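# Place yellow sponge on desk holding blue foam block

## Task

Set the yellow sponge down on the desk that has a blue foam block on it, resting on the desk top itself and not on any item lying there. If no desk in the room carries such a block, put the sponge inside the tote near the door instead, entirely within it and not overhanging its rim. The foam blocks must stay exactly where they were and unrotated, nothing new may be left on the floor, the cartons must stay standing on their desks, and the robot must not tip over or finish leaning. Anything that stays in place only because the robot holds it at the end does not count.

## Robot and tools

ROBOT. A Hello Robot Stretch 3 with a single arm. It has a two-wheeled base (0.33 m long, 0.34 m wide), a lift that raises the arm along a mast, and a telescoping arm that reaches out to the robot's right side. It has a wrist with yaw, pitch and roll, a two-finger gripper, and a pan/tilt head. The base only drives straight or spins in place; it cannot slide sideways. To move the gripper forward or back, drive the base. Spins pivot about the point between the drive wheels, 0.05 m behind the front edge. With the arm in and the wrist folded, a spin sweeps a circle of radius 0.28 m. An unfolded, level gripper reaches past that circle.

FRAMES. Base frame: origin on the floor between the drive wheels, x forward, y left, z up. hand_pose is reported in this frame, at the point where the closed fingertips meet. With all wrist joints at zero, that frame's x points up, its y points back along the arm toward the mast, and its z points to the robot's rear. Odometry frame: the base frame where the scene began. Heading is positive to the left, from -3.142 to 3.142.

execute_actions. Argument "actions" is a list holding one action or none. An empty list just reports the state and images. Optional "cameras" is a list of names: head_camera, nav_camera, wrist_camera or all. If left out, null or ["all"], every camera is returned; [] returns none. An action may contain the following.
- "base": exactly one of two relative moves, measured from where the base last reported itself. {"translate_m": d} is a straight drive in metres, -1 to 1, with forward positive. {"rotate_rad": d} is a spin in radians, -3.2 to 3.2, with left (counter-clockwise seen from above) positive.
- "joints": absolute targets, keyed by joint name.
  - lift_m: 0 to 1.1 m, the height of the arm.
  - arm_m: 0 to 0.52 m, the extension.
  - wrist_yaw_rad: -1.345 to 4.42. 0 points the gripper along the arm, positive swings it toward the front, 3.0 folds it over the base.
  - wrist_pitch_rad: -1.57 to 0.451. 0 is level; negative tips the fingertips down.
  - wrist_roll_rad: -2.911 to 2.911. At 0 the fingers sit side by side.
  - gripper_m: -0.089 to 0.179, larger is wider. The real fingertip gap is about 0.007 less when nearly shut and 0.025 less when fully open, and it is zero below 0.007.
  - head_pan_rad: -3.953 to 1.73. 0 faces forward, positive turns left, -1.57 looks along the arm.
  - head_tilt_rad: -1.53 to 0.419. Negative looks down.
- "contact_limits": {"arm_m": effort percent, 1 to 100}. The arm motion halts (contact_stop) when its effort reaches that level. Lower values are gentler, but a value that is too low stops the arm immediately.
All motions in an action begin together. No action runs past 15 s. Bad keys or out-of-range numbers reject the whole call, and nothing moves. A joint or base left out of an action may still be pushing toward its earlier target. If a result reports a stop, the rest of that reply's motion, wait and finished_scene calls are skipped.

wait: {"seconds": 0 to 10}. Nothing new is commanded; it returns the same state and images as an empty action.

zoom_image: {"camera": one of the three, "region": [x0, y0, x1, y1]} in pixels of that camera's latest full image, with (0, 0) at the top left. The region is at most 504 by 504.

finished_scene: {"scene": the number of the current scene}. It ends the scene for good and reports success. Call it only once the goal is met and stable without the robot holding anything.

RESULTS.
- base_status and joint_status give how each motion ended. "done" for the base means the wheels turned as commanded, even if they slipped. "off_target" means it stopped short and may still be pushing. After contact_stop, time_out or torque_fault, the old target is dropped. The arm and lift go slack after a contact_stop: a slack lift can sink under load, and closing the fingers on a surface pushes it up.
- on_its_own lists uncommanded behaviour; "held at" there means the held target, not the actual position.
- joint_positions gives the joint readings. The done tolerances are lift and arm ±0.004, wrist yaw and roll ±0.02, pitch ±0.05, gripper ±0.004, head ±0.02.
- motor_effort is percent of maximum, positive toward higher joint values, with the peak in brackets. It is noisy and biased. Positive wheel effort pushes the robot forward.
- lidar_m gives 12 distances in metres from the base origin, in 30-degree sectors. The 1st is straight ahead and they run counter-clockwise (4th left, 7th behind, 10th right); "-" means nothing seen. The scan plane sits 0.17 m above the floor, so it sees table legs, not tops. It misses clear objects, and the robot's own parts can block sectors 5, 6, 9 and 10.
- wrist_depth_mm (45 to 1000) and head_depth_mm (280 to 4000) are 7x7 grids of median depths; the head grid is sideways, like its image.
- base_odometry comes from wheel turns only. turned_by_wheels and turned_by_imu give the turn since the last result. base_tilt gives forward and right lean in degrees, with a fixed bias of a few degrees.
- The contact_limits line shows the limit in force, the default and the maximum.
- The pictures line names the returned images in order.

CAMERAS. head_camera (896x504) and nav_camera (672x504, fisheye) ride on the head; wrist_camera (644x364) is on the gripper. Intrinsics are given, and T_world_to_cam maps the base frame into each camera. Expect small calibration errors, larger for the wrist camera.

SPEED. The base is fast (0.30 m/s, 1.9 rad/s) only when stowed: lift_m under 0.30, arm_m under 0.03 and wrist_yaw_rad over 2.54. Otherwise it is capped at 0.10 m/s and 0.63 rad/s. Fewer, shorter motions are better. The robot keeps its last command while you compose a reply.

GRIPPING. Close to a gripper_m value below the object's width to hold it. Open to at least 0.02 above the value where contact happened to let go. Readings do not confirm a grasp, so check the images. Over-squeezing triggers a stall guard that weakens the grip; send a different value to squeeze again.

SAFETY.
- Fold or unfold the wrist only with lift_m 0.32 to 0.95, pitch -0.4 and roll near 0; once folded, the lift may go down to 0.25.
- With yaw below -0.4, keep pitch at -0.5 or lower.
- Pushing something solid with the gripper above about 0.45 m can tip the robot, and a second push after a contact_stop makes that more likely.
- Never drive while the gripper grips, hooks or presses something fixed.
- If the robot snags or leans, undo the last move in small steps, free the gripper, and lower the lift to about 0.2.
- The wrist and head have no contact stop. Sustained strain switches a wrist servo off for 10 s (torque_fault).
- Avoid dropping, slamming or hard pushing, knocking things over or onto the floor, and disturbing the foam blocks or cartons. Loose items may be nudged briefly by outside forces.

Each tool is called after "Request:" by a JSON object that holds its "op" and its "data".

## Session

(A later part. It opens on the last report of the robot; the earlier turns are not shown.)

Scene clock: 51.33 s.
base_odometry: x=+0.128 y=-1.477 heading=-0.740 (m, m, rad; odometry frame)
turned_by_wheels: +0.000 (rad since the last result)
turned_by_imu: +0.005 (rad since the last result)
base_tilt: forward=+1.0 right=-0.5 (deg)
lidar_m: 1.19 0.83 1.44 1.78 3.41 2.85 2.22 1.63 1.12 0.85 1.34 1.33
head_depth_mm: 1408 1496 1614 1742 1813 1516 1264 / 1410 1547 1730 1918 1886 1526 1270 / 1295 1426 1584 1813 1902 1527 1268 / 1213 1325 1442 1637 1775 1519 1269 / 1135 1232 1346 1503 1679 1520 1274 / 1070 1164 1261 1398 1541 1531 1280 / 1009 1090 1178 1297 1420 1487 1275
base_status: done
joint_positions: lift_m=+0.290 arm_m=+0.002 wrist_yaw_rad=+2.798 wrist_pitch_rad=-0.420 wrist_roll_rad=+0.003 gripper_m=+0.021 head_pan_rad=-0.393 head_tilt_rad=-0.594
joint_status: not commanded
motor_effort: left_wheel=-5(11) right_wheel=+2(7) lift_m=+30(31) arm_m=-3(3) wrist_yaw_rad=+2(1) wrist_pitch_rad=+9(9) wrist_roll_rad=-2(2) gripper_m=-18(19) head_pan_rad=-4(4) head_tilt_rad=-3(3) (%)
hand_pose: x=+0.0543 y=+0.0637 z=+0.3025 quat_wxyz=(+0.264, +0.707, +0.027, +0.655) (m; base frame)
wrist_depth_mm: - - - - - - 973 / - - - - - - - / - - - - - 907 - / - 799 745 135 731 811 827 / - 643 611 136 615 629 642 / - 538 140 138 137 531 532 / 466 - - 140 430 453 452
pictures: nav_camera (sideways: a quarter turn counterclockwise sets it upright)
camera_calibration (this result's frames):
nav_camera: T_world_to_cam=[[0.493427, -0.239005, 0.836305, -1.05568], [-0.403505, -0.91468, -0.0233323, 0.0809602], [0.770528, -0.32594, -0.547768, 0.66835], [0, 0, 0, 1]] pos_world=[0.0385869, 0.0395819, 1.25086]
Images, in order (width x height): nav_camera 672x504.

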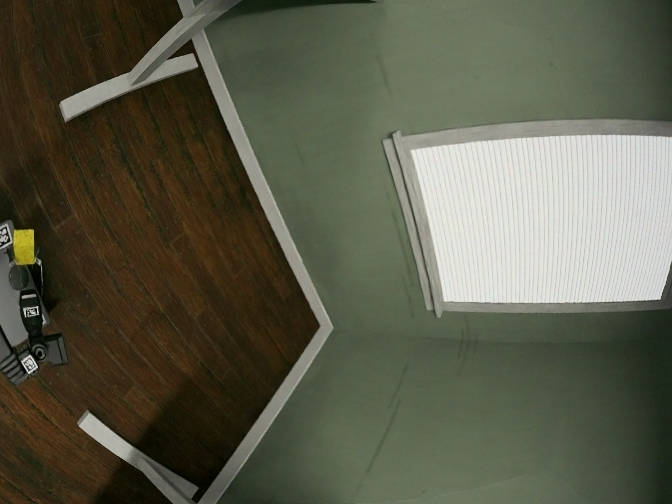

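Request:
{"op": "execute_actions", "data": {"actions": [{"base":{"rotate_rad":-0.55},"joints":{"head_pan_rad":-2.2,"head_tilt_rad":-0.4}}], "cameras": []}}

Request:
{"op": "execute_actions", "data": {"actions": [{"base":{"translate_m":1.0}}], "cameras": ["nav_camera"]}}

Request:
{"op": "execute_actions", "data": {"actions": [{"joints":{"head_pan_rad":-3.9}}], "cameras": ["nav_camera","head_camera"]}}

Scene clock: 53.73 s.
base_odometry: x=+0.128 y=-1.477 heading=-1.290 (m, m, rad; odometry frame)
turned_by_wheels: -0.550 (rad since the last result)
turned_by_imu: -0.548 (rad since the last result)
base_tilt: forward=+1.0 right=-0.3 (deg)
lidar_m: 1.34 1.19 0.83 1.42 1.78 2.96 2.89 2.23 1.63 1.09 0.85 1.34
head_depth_mm: 2075 2208 2348 2506 2361 1819 1441 / 2145 2287 2396 2569 2422 1815 1444 / 2218 2367 2515 2658 2460 1826 1435 / 2251 2406 2532 2735 2451 1809 1454 / 2295 2448 2640 2814 2472 1809 1452 / 2351 2487 2649 2863 2462 1780 1453 / 2394 2484 2491 1254 2163 1790 1460
base_status: done
joint_positions: lift_m=+0.290 arm_m=+0.002 wrist_yaw_rad=+2.798 wrist_pitch_rad=-0.420 wrist_roll_rad=+0.003 gripper_m=+0.021 head_pan_rad=-2.193 head_tilt_rad=-0.408
joint_status: all done
motor_effort: left_wheel=+4(14) right_wheel=-2(6) lift_m=+31(30) arm_m=-3(3) wrist_yaw_rad=+3(2) wrist_pitch_rad=+9(9) wrist_roll_rad=-2(2) gripper_m=-18(19) head_pan_rad=-5(51) head_tilt_rad=+3(16) (%)
hand_pose: x=+0.0543 y=+0.0637 z=+0.3025 quat_wxyz=(+0.264, +0.707, +0.027, +0.655) (m; base frame)
wrist_depth_mm: - - - - - - 935 / - - - - - - 957 / - - - - - - - / - 779 714 134 748 791 810 / - 646 622 137 616 631 649 / - 546 139 138 138 542 527 / 460 - - 141 436 464 458
pictures: none
No camera images: the call's "cameras" was empty. Leave "cameras" out to get every camera's image.

Scene clock: 58.83 s.
base_odometry: x=+0.405 y=-2.438 heading=-1.290 (m, m, rad; odometry frame)
turned_by_wheels: +0.000 (rad since the last result)
turned_by_imu: +0.009 (rad since the last result)
base_tilt: forward=+0.9 right=-0.4 (deg)
lidar_m: 0.50 0.45 0.45 0.54 1.00 3.72 3.68 1.61 0.89 0.75 0.67 0.67
head_depth_mm: 2753 2932 3069 1002 2316 1812 1442 / 2799 2960 1832 1007 2334 1828 1444 / 2898 3053 1250 1011 2104 1813 1442 / 2861 3059 2178 1013 1009 1111 1216 / 2044 2117 1931 1026 2145 1836 1453 / 1536 1572 1594 1026 1692 1710 1457 / 1187 1245 1271 1030 1329 1359 1360
base_status: done
joint_positions: lift_m=+0.290 arm_m=+0.002 wrist_yaw_rad=+2.798 wrist_pitch_rad=-0.420 wrist_roll_rad=+0.003 gripper_m=+0.021 head_pan_rad=-2.193 head_tilt_rad=-0.408
joint_status: not commanded
motor_effort: left_wheel=+3(13) right_wheel=-1(4) lift_m=+31(31) arm_m=-3(3) wrist_yaw_rad=+2(3) wrist_pitch_rad=+9(9) wrist_roll_rad=-2(2) gripper_m=-17(18) head_pan_rad=-4(5) head_tilt_rad=+3(3) (%)
hand_pose: x=+0.0543 y=+0.0637 z=+0.3025 quat_wxyz=(+0.264, +0.707, +0.027, +0.655) (m; base frame)
wrist_depth_mm: 819 669 569 485 430 386 345 / 855 754 626 534 466 418 373 / - 855 704 582 495 442 390 / - 797 725 134 519 463 421 / - 649 616 136 548 510 446 / - 549 139 138 137 515 469 / 457 - - 140 437 455 461
pictures: nav_camera (sideways: a quarter turn counterclockwise sets it upright)
camera_calibration (this result's frames):
nav_camera: T_world_to_cam=[[-0.249399, -0.293171, 0.922958, -1.16417], [-0.801839, 0.596928, -0.0270607, 0.0882501], [-0.543006, -0.746812, -0.383949, 0.4632], [0, 0, 0, 1]] pos_world=[0.0319393, -0.0480568, 1.25472]
Images, in order (width x height): nav_camera 672x504.

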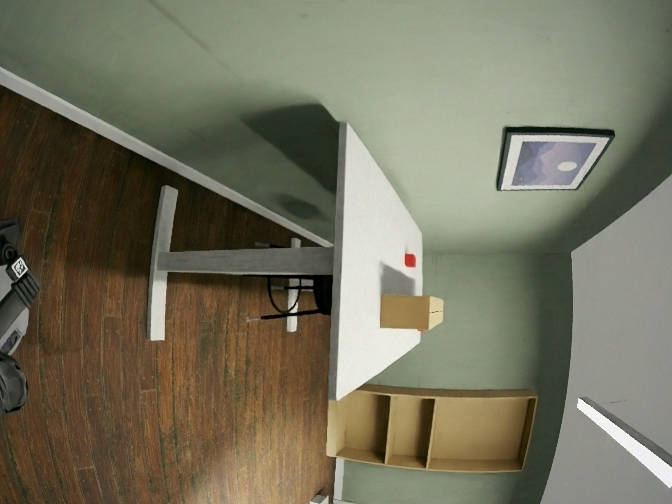

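Scene clock: 60.27 s.
base_odometry: x=+0.405 y=-2.438 heading=-1.290 (m, m, rad; odometry frame)
turned_by_wheels: +0.000 (rad since the last result)
turned_by_imu: +0.000 (rad since the last result)
base_tilt: forward=+1.0 right=-0.3 (deg)
lidar_m: 0.51 0.45 0.45 0.54 1.00 3.74 3.71 1.61 0.89 0.75 0.67 0.67
head_depth_mm: - - - - - - - / - - - - - - - / 3552 3785 2132 1107 1175 1281 1364 / 3612 3815 1565 1195 2456 1825 1411 / 3557 3818 1649 1201 2463 1830 1413 / 3581 3810 - 1325 2470 1835 1451 / 3640 3807 - 3818 2470 1838 1462
base_status: not commanded
joint_positions: lift_m=+0.290 arm_m=+0.002 wrist_yaw_rad=+2.798 wrist_pitch_rad=-0.420 wrist_roll_rad=+0.003 gripper_m=+0.021 head_pan_rad=-3.893 head_tilt_rad=-0.408
joint_status: all done
motor_effort: left_wheel=+3(3) right_wheel=-2(2) lift_m=+31(30) arm_m=-3(3) wrist_yaw_rad=+2(2) wrist_pitch_rad=+9(9) wrist_roll_rad=-2(2) gripper_m=-18(19) head_pan_rad=-5(52) head_tilt_rad=+3(3) (%)
hand_pose: x=+0.0543 y=+0.0637 z=+0.3025 quat_wxyz=(+0.264, +0.707, +0.027, +0.655) (m; base frame)
wrist_depth_mm: 801 659 568 491 436 386 346 / 885 747 631 539 457 412 369 / - 874 693 578 507 441 391 / - 797 737 135 523 462 421 / - 643 617 136 553 506 443 / - 551 139 138 138 516 466 / 460 - - 141 431 458 458
pictures: head_camera (sideways: a quarter turn clockwise sets it upright), nav_camera (sideways: a quarter turn counterclockwise sets it upright)
camera_calibration (this result's frames):
head_camera: T_world_to_cam=[[0.236938, -0.267293, -0.934031, 1.22894], [-0.687915, -0.725042, 0.0329805, -0.0332436], [-0.686027, 0.63472, -0.355665, 0.426613], [0, 0, 0, 1]] pos_world=[-0.0213838, 0.033604, 1.3007]
nav_camera: T_world_to_cam=[[-0.258674, 0.285021, 0.922958, -1.16412], [0.695062, 0.71844, -0.0270607, 0.079119], [-0.670803, 0.634513, -0.383949, 0.46398], [0, 0, 0, 1]] pos_world=[-0.04488, -0.0194464, 1.25472]
Images, in order (width x height): head_camera 896x504, nav_camera 672x504.

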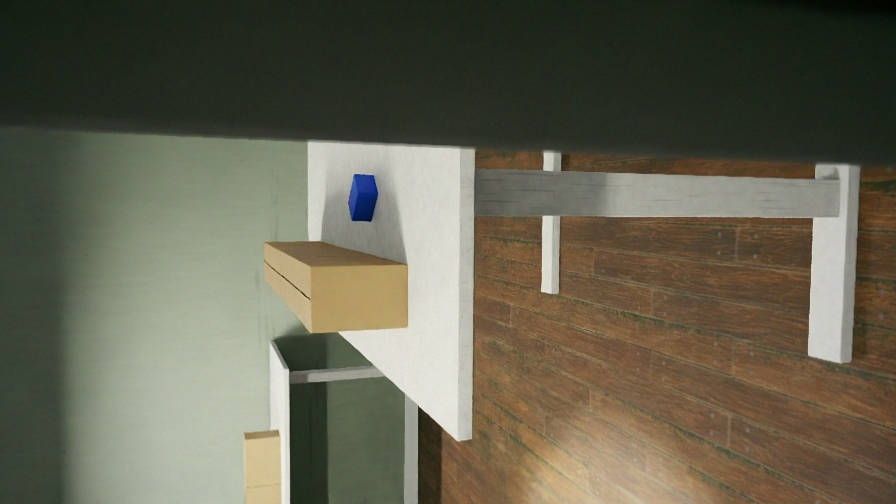

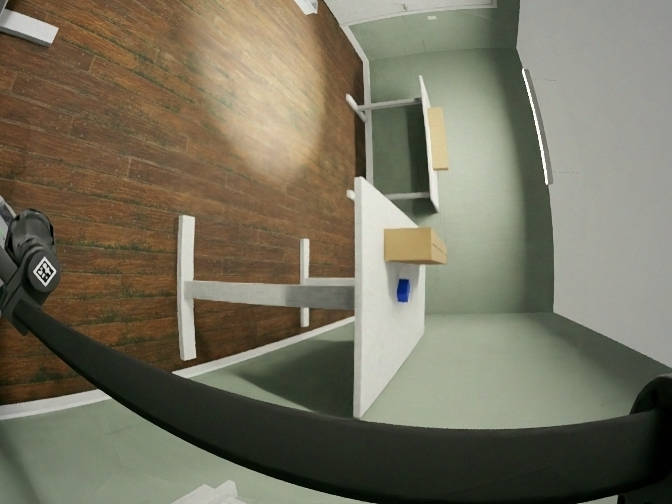

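Request:
{"op": "execute_actions", "data": {"actions": [{"base":{"rotate_rad":2.35},"joints":{"head_pan_rad":-1.57,"head_tilt_rad":-0.6}}], "cameras": []}}

Request:
{"op": "execute_actions", "data": {"actions": [{"base":{"translate_m":0.4}}], "cameras": []}}

Request:
{"op": "execute_actions", "data": {"actions": [{"base":{"rotate_rad":1.57},"joints":{"lift_m":1.1}}], "cameras": ["head_camera","nav_camera"]}}

Scene clock: 63.93 s.
base_odometry: x=+0.405 y=-2.438 heading=+1.060 (m, m, rad; odometry frame)
turned_by_wheels: +2.350 (rad since the last result)
turned_by_imu: +2.346 (rad since the last result)
base_tilt: forward=+0.9 right=-0.4 (deg)
lidar_m: 1.05 4.19 3.02 0.89 0.91 0.68 0.67 0.61 0.46 0.45 0.47 0.68
head_depth_mm: 347 380 420 469 531 573 730 / 348 381 420 469 531 573 734 / 348 381 421 471 533 577 734 / 349 382 422 472 534 576 737 / 350 382 423 472 536 577 739 / 350 384 424 474 537 577 741 / 351 384 425 475 538 579 746
base_status: done
joint_positions: lift_m=+0.290 arm_m=+0.002 wrist_yaw_rad=+2.798 wrist_pitch_rad=-0.420 wrist_roll_rad=+0.003 gripper_m=+0.021 head_pan_rad=-1.577 head_tilt_rad=-0.593
joint_status: all done
motor_effort: left_wheel=-5(14) right_wheel=+2(8) lift_m=+30(31) arm_m=-3(3) wrist_yaw_rad=+2(2) wrist_pitch_rad=+9(9) wrist_roll_rad=-2(2) gripper_m=-18(18) head_pan_rad=+4(53) head_tilt_rad=-3(17) (%)
hand_pose: x=+0.0543 y=+0.0637 z=+0.3025 quat_wxyz=(+0.264, +0.707, +0.027, +0.655) (m; base frame)
wrist_depth_mm: - - - - - - - / - - - - - - - / - 927 - - - - - / - 781 731 134 769 798 800 / - 645 620 136 614 651 648 / - 544 139 138 138 530 534 / 460 - - 140 431 459 470
pictures: none
No camera images: the call's "cameras" was empty. Leave "cameras" out to get every camera's image.

Scene clock: 67.00 s.
base_odometry: x=+0.601 y=-2.089 heading=+1.060 (m, m, rad; odometry frame)
turned_by_wheels: +0.000 (rad since the last result)
turned_by_imu: +0.004 (rad since the last result)
base_tilt: forward=+1.0 right=-0.4 (deg)
lidar_m: 0.66 3.83 3.15 2.18 1.44 1.10 1.07 0.64 0.48 0.47 0.49 0.71
head_depth_mm: 364 398 441 492 556 623 764 / 365 400 441 493 559 627 766 / 365 400 442 494 560 627 767 / 357 391 432 482 549 631 776 / 368 407 450 502 570 657 774 / 373 408 451 504 572 660 779 / 373 409 452 505 573 663 784
base_status: done
joint_positions: lift_m=+0.290 arm_m=+0.002 wrist_yaw_rad=+2.798 wrist_pitch_rad=-0.420 wrist_roll_rad=+0.003 gripper_m=+0.021 head_pan_rad=-1.577 head_tilt_rad=-0.593
joint_status: not commanded
motor_effort: left_wheel=-5(11) right_wheel=+2(7) lift_m=+31(31) arm_m=-3(3) wrist_yaw_rad=+2(2) wrist_pitch_rad=+9(9) wrist_roll_rad=-2(2) gripper_m=-19(18) head_pan_rad=+4(5) head_tilt_rad=-2(3) (%)
hand_pose: x=+0.0543 y=+0.0637 z=+0.3025 quat_wxyz=(+0.264, +0.707, +0.027, +0.655) (m; base frame)
wrist_depth_mm: - - - - - - - / - - - - - - - / - - - - - - - / - 813 739 134 770 812 790 / - 646 625 136 616 632 615 / - 546 139 138 137 543 534 / 454 - - 140 430 461 457
pictures: none
No camera images: the call's "cameras" was empty. Leave "cameras" out to get every camera's image.

Scene clock: 75.20 s.
base_odometry: x=+0.601 y=-2.089 heading=+2.630 (m, m, rad; odometry frame)
turned_by_wheels: +1.570 (rad since the last result)
turned_by_imu: +1.571 (rad since the last result)
base_tilt: forward=+1.0 right=-0.4 (deg)
lidar_m: 1.63 1.03 1.09 1.07 0.63 0.48 0.47 0.50 0.71 0.65 3.85 3.15
head_depth_mm: - - 985 648 1446 1441 1289 / - - - - - - - / - - - - - - - / - - - - - - - / 3176 1187 - - 1901 1646 - / 3096 3369 - - 1900 1534 - / 3145 3502 - - 1918 1561 -
base_status: done
joint_positions: lift_m=+1.100 arm_m=+0.002 wrist_yaw_rad=+2.798 wrist_pitch_rad=-0.419 wrist_roll_rad=+0.003 gripper_m=+0.021 head_pan_rad=-1.577 head_tilt_rad=-0.593
joint_status: all done
motor_effort: left_wheel=-5(15) right_wheel=+2(6) lift_m=+42(44) arm_m=-3(3) wrist_yaw_rad=+2(2) wrist_pitch_rad=+9(9) wrist_roll_rad=-2(2) gripper_m=-19(19) head_pan_rad=+4(5) head_tilt_rad=-3(2) (%)
hand_pose: x=+0.0543 y=+0.0637 z=+1.1121 quat_wxyz=(+0.264, +0.707, +0.027, +0.655) (m; base frame)
wrist_depth_mm: - - - - - - - / - - - - - - - / - - - - - - 743 / - - - 134 - - - / - - - 136 - - - / - - 139 138 138 - - / 784 - - 141 - - -
pictures: head_camera (sideways: a quarter turn clockwise sets it upright), nav_camera (sideways: a quarter turn counterclockwise sets it upright)
camera_calibration (this result's frames):
head_camera: T_world_to_cam=[[0.0367957, 0.52142, -0.852506, 1.12381], [0.999322, -0.0199178, 0.0309502, -0.0408848], [-0.000841945, -0.853068, -0.5218, 0.638616], [0, 0, 0, 1]] pos_world=[0.0000434535, -0.0420075, 1.29255]
nav_camera: T_world_to_cam=[[-0.0350721, -0.546897, 0.836465, -1.05266], [-0.999324, 0.0283899, -0.0233389, 0.0846032], [-0.0109832, -0.836719, -0.547523, 0.672798], [0, 0, 0, 1]] pos_world=[0.0550163, -0.0151578, 1.25086]
Images, in order (width x height): head_camera 896x504, nav_camera 672x504.

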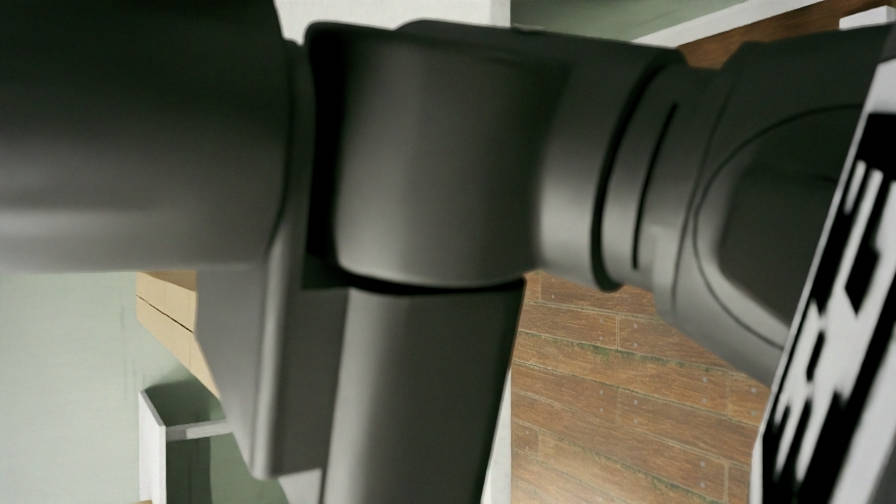

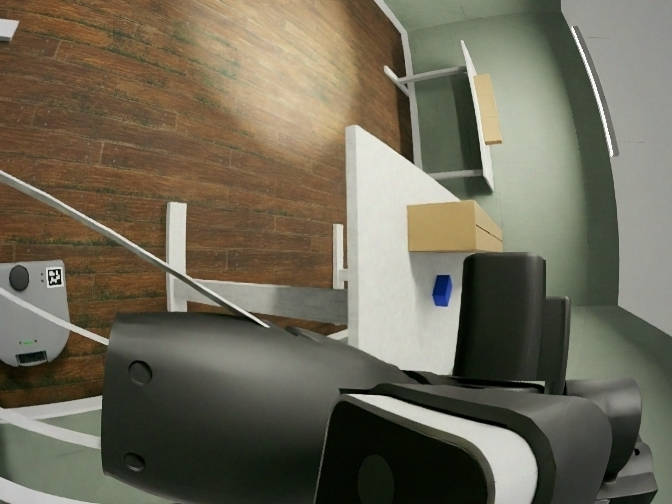

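Request:
{"op": "execute_actions", "data": {"actions": [{"joints":{"arm_m":0.25}}], "cameras": []}}

Request:
{"op": "execute_actions", "data": {"actions": [{"joints":{"wrist_yaw_rad":0}}], "cameras": []}}

Request:
{"op": "execute_actions", "data": {"actions": [{"joints":{"wrist_pitch_rad":-1.0,"arm_m":0.42}}]}}

Scene clock: 78.93 s.
base_odometry: x=+0.601 y=-2.089 heading=+2.630 (m, m, rad; odometry frame)
turned_by_wheels: +0.000 (rad since the last result)
turned_by_imu: +0.001 (rad since the last result)
base_tilt: forward=+0.9 right=-0.4 (deg)
lidar_m: 1.63 1.03 1.09 1.07 0.63 0.48 0.47 0.49 0.71 0.65 3.85 3.16
head_depth_mm: - 1512 983 666 1553 1441 1267 / - 1980 991 668 1894 1515 1271 / - 3288 994 666 825 975 1157 / 3105 - - 612 1890 1443 1208 / 3164 - - 615 1905 - 1217 / 3186 3315 830 672 1958 - 1221 / 3142 3459 3631 674 2018 - 1247
base_status: not commanded
joint_positions: lift_m=+1.100 arm_m=+0.250 wrist_yaw_rad=+2.798 wrist_pitch_rad=-0.419 wrist_roll_rad=+0.003 gripper_m=+0.021 head_pan_rad=-1.577 head_tilt_rad=-0.593
joint_status: all done
motor_effort: left_wheel=-5(5) right_wheel=+3(3) lift_m=+42(42) arm_m=+5(7) wrist_yaw_rad=+2(2) wrist_pitch_rad=+9(9) wrist_roll_rad=-2(2) gripper_m=-19(19) head_pan_rad=+4(5) head_tilt_rad=-2(3) (%)
hand_pose: x=+0.0543 y=-0.1835 z=+1.1121 quat_wxyz=(+0.264, +0.707, +0.027, +0.655) (m; base frame)
wrist_depth_mm: - - - - - - - / - - - - - - - / 926 - - - - - - / 946 - - 134 - - - / 928 - - 136 - - - / 939 - 138 138 137 - - / 886 - - 140 - - -
pictures: none
No camera images: the call's "cameras" was empty. Leave "cameras" out to get every camera's image.

Scene clock: 81.33 s.
base_odometry: x=+0.601 y=-2.089 heading=+2.630 (m, m, rad; odometry frame)
turned_by_wheels: +0.000 (rad since the last result)
turned_by_imu: +0.001 (rad since the last result)
base_tilt: forward=+0.9 right=-0.3 (deg)
lidar_m: 1.63 1.03 1.09 1.07 0.63 0.48 0.47 0.50 0.71 0.65 3.85 3.12
head_depth_mm: - 1452 983 663 1554 1445 1270 / - - 989 666 1882 1520 1273 / - - 929 669 826 975 1159 / 3097 - 849 669 1815 1480 1216 / 3158 935 803 670 1915 1526 1277 / 3143 3317 831 673 1905 1527 1273 / 3188 3467 3687 678 1913 1525 1275
base_status: not commanded
joint_positions: lift_m=+1.100 arm_m=+0.250 wrist_yaw_rad=+0.003 wrist_pitch_rad=-0.419 wrist_roll_rad=+0.003 gripper_m=+0.021 head_pan_rad=-1.577 head_tilt_rad=-0.593
joint_status: all done
motor_effort: left_wheel=-5(5) right_wheel=+3(3) lift_m=+42(42) arm_m=+5(5) wrist_yaw_rad=-3(3) wrist_pitch_rad=+9(9) wrist_roll_rad=-2(2) gripper_m=-19(18) head_pan_rad=+4(4) head_tilt_rad=-3(3) (%)
hand_pose: x=-0.0208 y=-0.6188 z=+1.1121 quat_wxyz=(+0.691, +0.148, -0.692, -0.147) (m; base frame)
wrist_depth_mm: - - - - - 960 629 / - - 363 985 - 892 612 / - - 328 640 709 716 618 / - 503 349 134 508 524 532 / - 421 387 137 408 429 426 / 361 354 140 138 137 350 352 / 299 301 285 140 284 303 299
pictures: none
No camera images: the call's "cameras" was empty. Leave "cameras" out to get every camera's image.

Scene clock: 83.83 s.
base_odometry: x=+0.601 y=-2.089 heading=+2.630 (m, m, rad; odometry frame)
turned_by_wheels: +0.000 (rad since the last result)
turned_by_imu: +0.001 (rad since the last result)
base_tilt: forward=+0.9 right=-0.3 (deg)
lidar_m: 1.64 1.03 1.09 1.07 0.63 0.48 0.47 0.50 0.71 0.65 3.85 3.14
head_depth_mm: - 1509 981 663 1545 1453 1260 / 2555 1983 988 667 1890 1520 1270 / - 1689 993 668 825 974 1164 / 3064 - 688 651 1824 1481 1210 / 3175 932 798 671 1900 1526 1274 / 3163 3347 827 673 1904 1531 1275 / 3165 3537 3732 675 1903 1534 1276
base_status: not commanded
joint_positions: lift_m=+1.100 arm_m=+0.420 wrist_yaw_rad=+0.001 wrist_pitch_rad=-1.005 wrist_roll_rad=+0.003 gripper_m=+0.021 head_pan_rad=-1.577 head_tilt_rad=-0.593
joint_status: all done
motor_effort: left_wheel=-5(5) right_wheel=+3(2) lift_m=+42(42) arm_m=+5(3) wrist_yaw_rad=-1(2) wrist_pitch_rad=+2(5) wrist_roll_rad=-2(2) gripper_m=-19(19) head_pan_rad=+4(5) head_tilt_rad=-2(3) (%)
hand_pose: x=-0.0214 y=-0.6816 z=+1.0092 quat_wxyz=(+0.619, +0.341, -0.620, -0.341) (m; base frame)
wrist_depth_mm: 191 188 221 306 306 307 307 / 272 228 244 282 284 281 282 / 261 262 259 261 261 260 262 / 241 241 236 134 236 241 241 / 227 225 222 137 223 226 226 / 211 212 139 138 138 213 212 / 200 201 196 140 194 199 200
pictures: head_camera (sideways: a quarter turn clockwise sets it upright), nav_camera (sideways: a quarter turn counterclockwise sets it upright), wrist_camera
camera_calibration (this result's frames):
head_camera: T_world_to_cam=[[0.0367959, 0.52142, -0.852506, 1.12381], [0.999322, -0.0199181, 0.0309502, -0.0408848], [-0.00084225, -0.853068, -0.5218, 0.638616], [0, 0, 0, 1]] pos_world=[0.0000434385, -0.0420074, 1.29255]
nav_camera: T_world_to_cam=[[-0.0350723, -0.546897, 0.836465, -1.05266], [-0.999324, 0.0283902, -0.0233389, 0.0846032], [-0.0109835, -0.836719, -0.547523, 0.672798], [0, 0, 0, 1]] pos_world=[0.0550163, -0.0151579, 1.25086]
wrist_camera: T_world_to_cam=[[-0.999901, -0.00944587, -0.0104181, -0.0205056], [-0.00417008, 0.906668, -0.421824, 1.08313], [0.0134302, -0.421739, -0.906618, 0.792689], [0, 0, 0, 1]] pos_world=[-0.0266329, -0.647923, 1.17534]
Images, in order (width x height): head_camera 896x504, nav_camera 672x504, wrist_camera 644x364.

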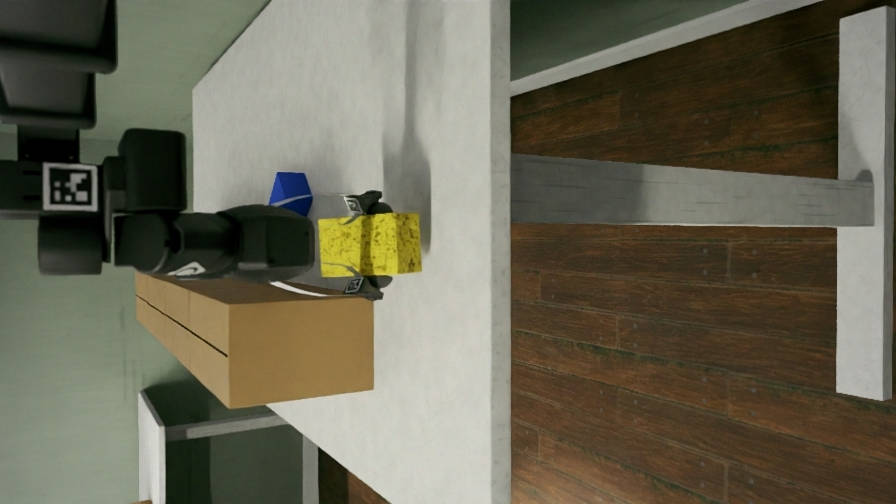

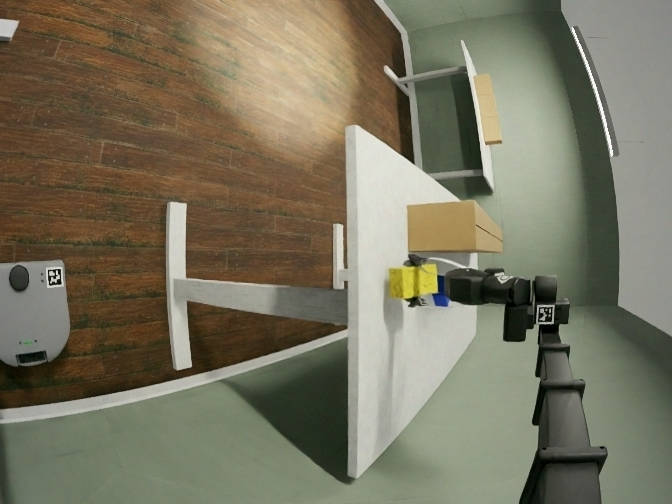

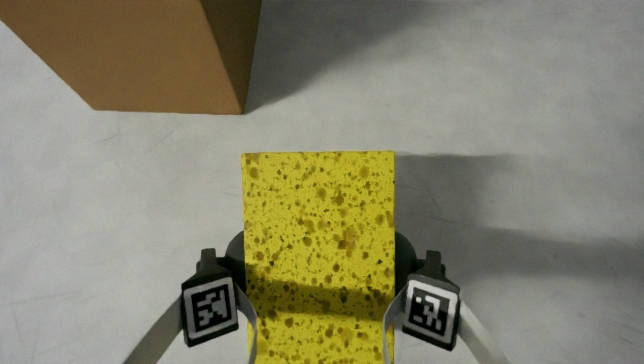

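Request:
{"op": "execute_actions", "data": {"actions": [{"joints":{"wrist_pitch_rad":-1.45,"arm_m":0.5}}], "cameras": []}}

Request:
{"op": "execute_actions", "data": {"actions": [{"joints":{"gripper_m":0.12}}], "cameras": []}}

Request:
{"op": "execute_actions", "data": {"actions": [{"joints":{"arm_m":0.3}}], "cameras": ["head_camera"]}}

Scene clock: 86.23 s.
base_odometry: x=+0.601 y=-2.089 heading=+2.630 (m, m, rad; odometry frame)
turned_by_wheels: +0.000 (rad since the last result)
turned_by_imu: +0.001 (rad since the last result)
base_tilt: forward=+1.0 right=-0.3 (deg)
lidar_m: 1.64 1.03 1.09 1.07 0.63 0.48 0.47 0.49 0.71 0.65 3.87 3.13
head_depth_mm: - 1503 987 664 1545 1446 1268 / - 1970 989 666 1889 1518 1274 / - 1703 991 667 823 971 1158 / 3106 - 932 640 1827 1473 1201 / 3169 932 804 670 1882 1527 1273 / 3169 3340 827 672 1908 1540 1282 / 3160 3391 3658 675 1914 1523 1275
base_status: not commanded
joint_positions: lift_m=+1.100 arm_m=+0.500 wrist_yaw_rad=+0.001 wrist_pitch_rad=-1.446 wrist_roll_rad=+0.003 gripper_m=+0.021 head_pan_rad=-1.577 head_tilt_rad=-0.593
joint_status: all done
motor_effort: left_wheel=-5(5) right_wheel=+3(3) lift_m=+42(42) arm_m=+5(6) wrist_yaw_rad=-1(1) wrist_pitch_rad=-3(2) wrist_roll_rad=-2(2) gripper_m=-19(18) head_pan_rad=+5(4) head_tilt_rad=-3(3) (%)
hand_pose: x=-0.0216 y=-0.6526 z=+0.9813 quat_wxyz=(+0.530, +0.468, -0.530, -0.468) (m; base frame)
wrist_depth_mm: 188 187 188 188 188 188 188 / 189 188 188 188 188 189 189 / 189 190 190 189 188 190 189 / 188 191 189 135 188 190 190 / 190 191 189 136 190 190 189 / 191 191 140 138 138 190 191 / 192 191 191 140 190 191 190
pictures: none
No camera images: the call's "cameras" was empty. Leave "cameras" out to get every camera's image.

Scene clock: 87.73 s.
base_odometry: x=+0.601 y=-2.089 heading=+2.630 (m, m, rad; odometry frame)
turned_by_wheels: +0.000 (rad since the last result)
turned_by_imu: +0.000 (rad since the last result)
base_tilt: forward=+0.9 right=-0.3 (deg)
lidar_m: 1.64 1.03 1.09 1.07 0.63 0.48 0.47 0.50 0.71 0.65 3.85 3.12
head_depth_mm: - 1495 987 663 1552 1445 1262 / - 1989 983 667 1883 1526 1267 / - 1717 992 669 824 974 1164 / 3128 - 930 640 1831 1482 1207 / 3148 934 802 672 1894 1525 1281 / 3198 3317 833 672 1905 1527 1273 / 3172 3461 3722 674 1914 1533 1278
base_status: not commanded
joint_positions: lift_m=+1.100 arm_m=+0.500 wrist_yaw_rad=+0.001 wrist_pitch_rad=-1.446 wrist_roll_rad=+0.003 gripper_m=+0.120 head_pan_rad=-1.577 head_tilt_rad=-0.593
joint_status: all done
motor_effort: left_wheel=-5(5) right_wheel=+2(3) lift_m=+42(41) arm_m=+5(5) wrist_yaw_rad=-1(1) wrist_pitch_rad=-2(2) wrist_roll_rad=-2(2) gripper_m=+0(88) head_pan_rad=+4(5) head_tilt_rad=-3(2) (%)
hand_pose: x=-0.0216 y=-0.6526 z=+0.9813 quat_wxyz=(+0.530, +0.468, -0.530, -0.468) (m; base frame)
wrist_depth_mm: 188 189 188 188 187 188 188 / 189 189 188 188 188 188 188 / 188 189 189 189 189 189 189 / 190 190 190 144 189 190 189 / 191 190 189 144 191 189 191 / 191 190 190 145 190 192 191 / 192 192 191 146 191 192 192
pictures: none
No camera images: the call's "cameras" was empty. Leave "cameras" out to get every camera's image.

Scene clock: 90.43 s.
base_odometry: x=+0.601 y=-2.089 heading=+2.630 (m, m, rad; odometry frame)
turned_by_wheels: +0.000 (rad since the last result)
turned_by_imu: +0.001 (rad since the last result)
base_tilt: forward=+0.9 right=-0.4 (deg)
lidar_m: 1.64 1.03 1.09 1.07 0.63 0.48 0.47 0.50 0.71 0.65 3.82 3.13
head_depth_mm: - 1511 988 666 1551 1455 1271 / - 1508 988 666 1882 1524 1269 / - - 993 669 825 974 1164 / 3069 - - 640 1837 1478 1205 / 3156 935 805 673 1917 1530 1280 / 3157 3320 829 673 1918 1525 1278 / 3181 3452 3612 675 1896 1534 1274
base_status: not commanded
joint_positions: lift_m=+1.100 arm_m=+0.300 wrist_yaw_rad=+0.001 wrist_pitch_rad=-1.447 wrist_roll_rad=+0.002 gripper_m=+0.120 head_pan_rad=-1.577 head_tilt_rad=-0.593
joint_status: all done
motor_effort: left_wheel=-5(5) right_wheel=+2(2) lift_m=+42(42) arm_m=-3(4) wrist_yaw_rad=-1(1) wrist_pitch_rad=-2(2) wrist_roll_rad=-2(2) gripper_m=+0(1) head_pan_rad=+4(5) head_tilt_rad=-3(3) (%)
hand_pose: x=-0.0216 y=-0.4530 z=+0.9812 quat_wxyz=(+0.530, +0.468, -0.530, -0.469) (m; base frame)
wrist_depth_mm: 189 189 187 188 187 189 188 / 192 188 189 189 189 188 189 / - - - - - 911 584 / - - - - - 866 587 / - - - - - 854 585 / - - - - - 750 573 / - - - - - 913 561
pictures: head_camera (sideways: a quarter turn clockwise sets it upright)
camera_calibration (this result's frames):
head_camera: T_world_to_cam=[[0.0367861, 0.521421, -0.852506, 1.12381], [0.999323, -0.0198993, 0.0309502, -0.0408848], [-0.000826182, -0.853068, -0.5218, 0.638616], [0, 0, 0, 1]] pos_world=[0.0000442297, -0.0420076, 1.29255]
Images, in order (width x height): head_camera 896x504.

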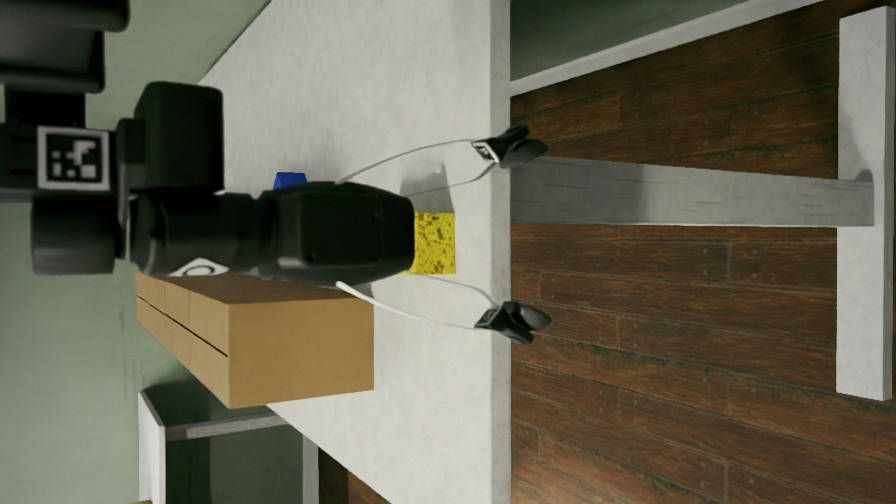

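Request:
{"op": "finished_scene", "data": {"scene": 1}}

The scene is finished: the task was done.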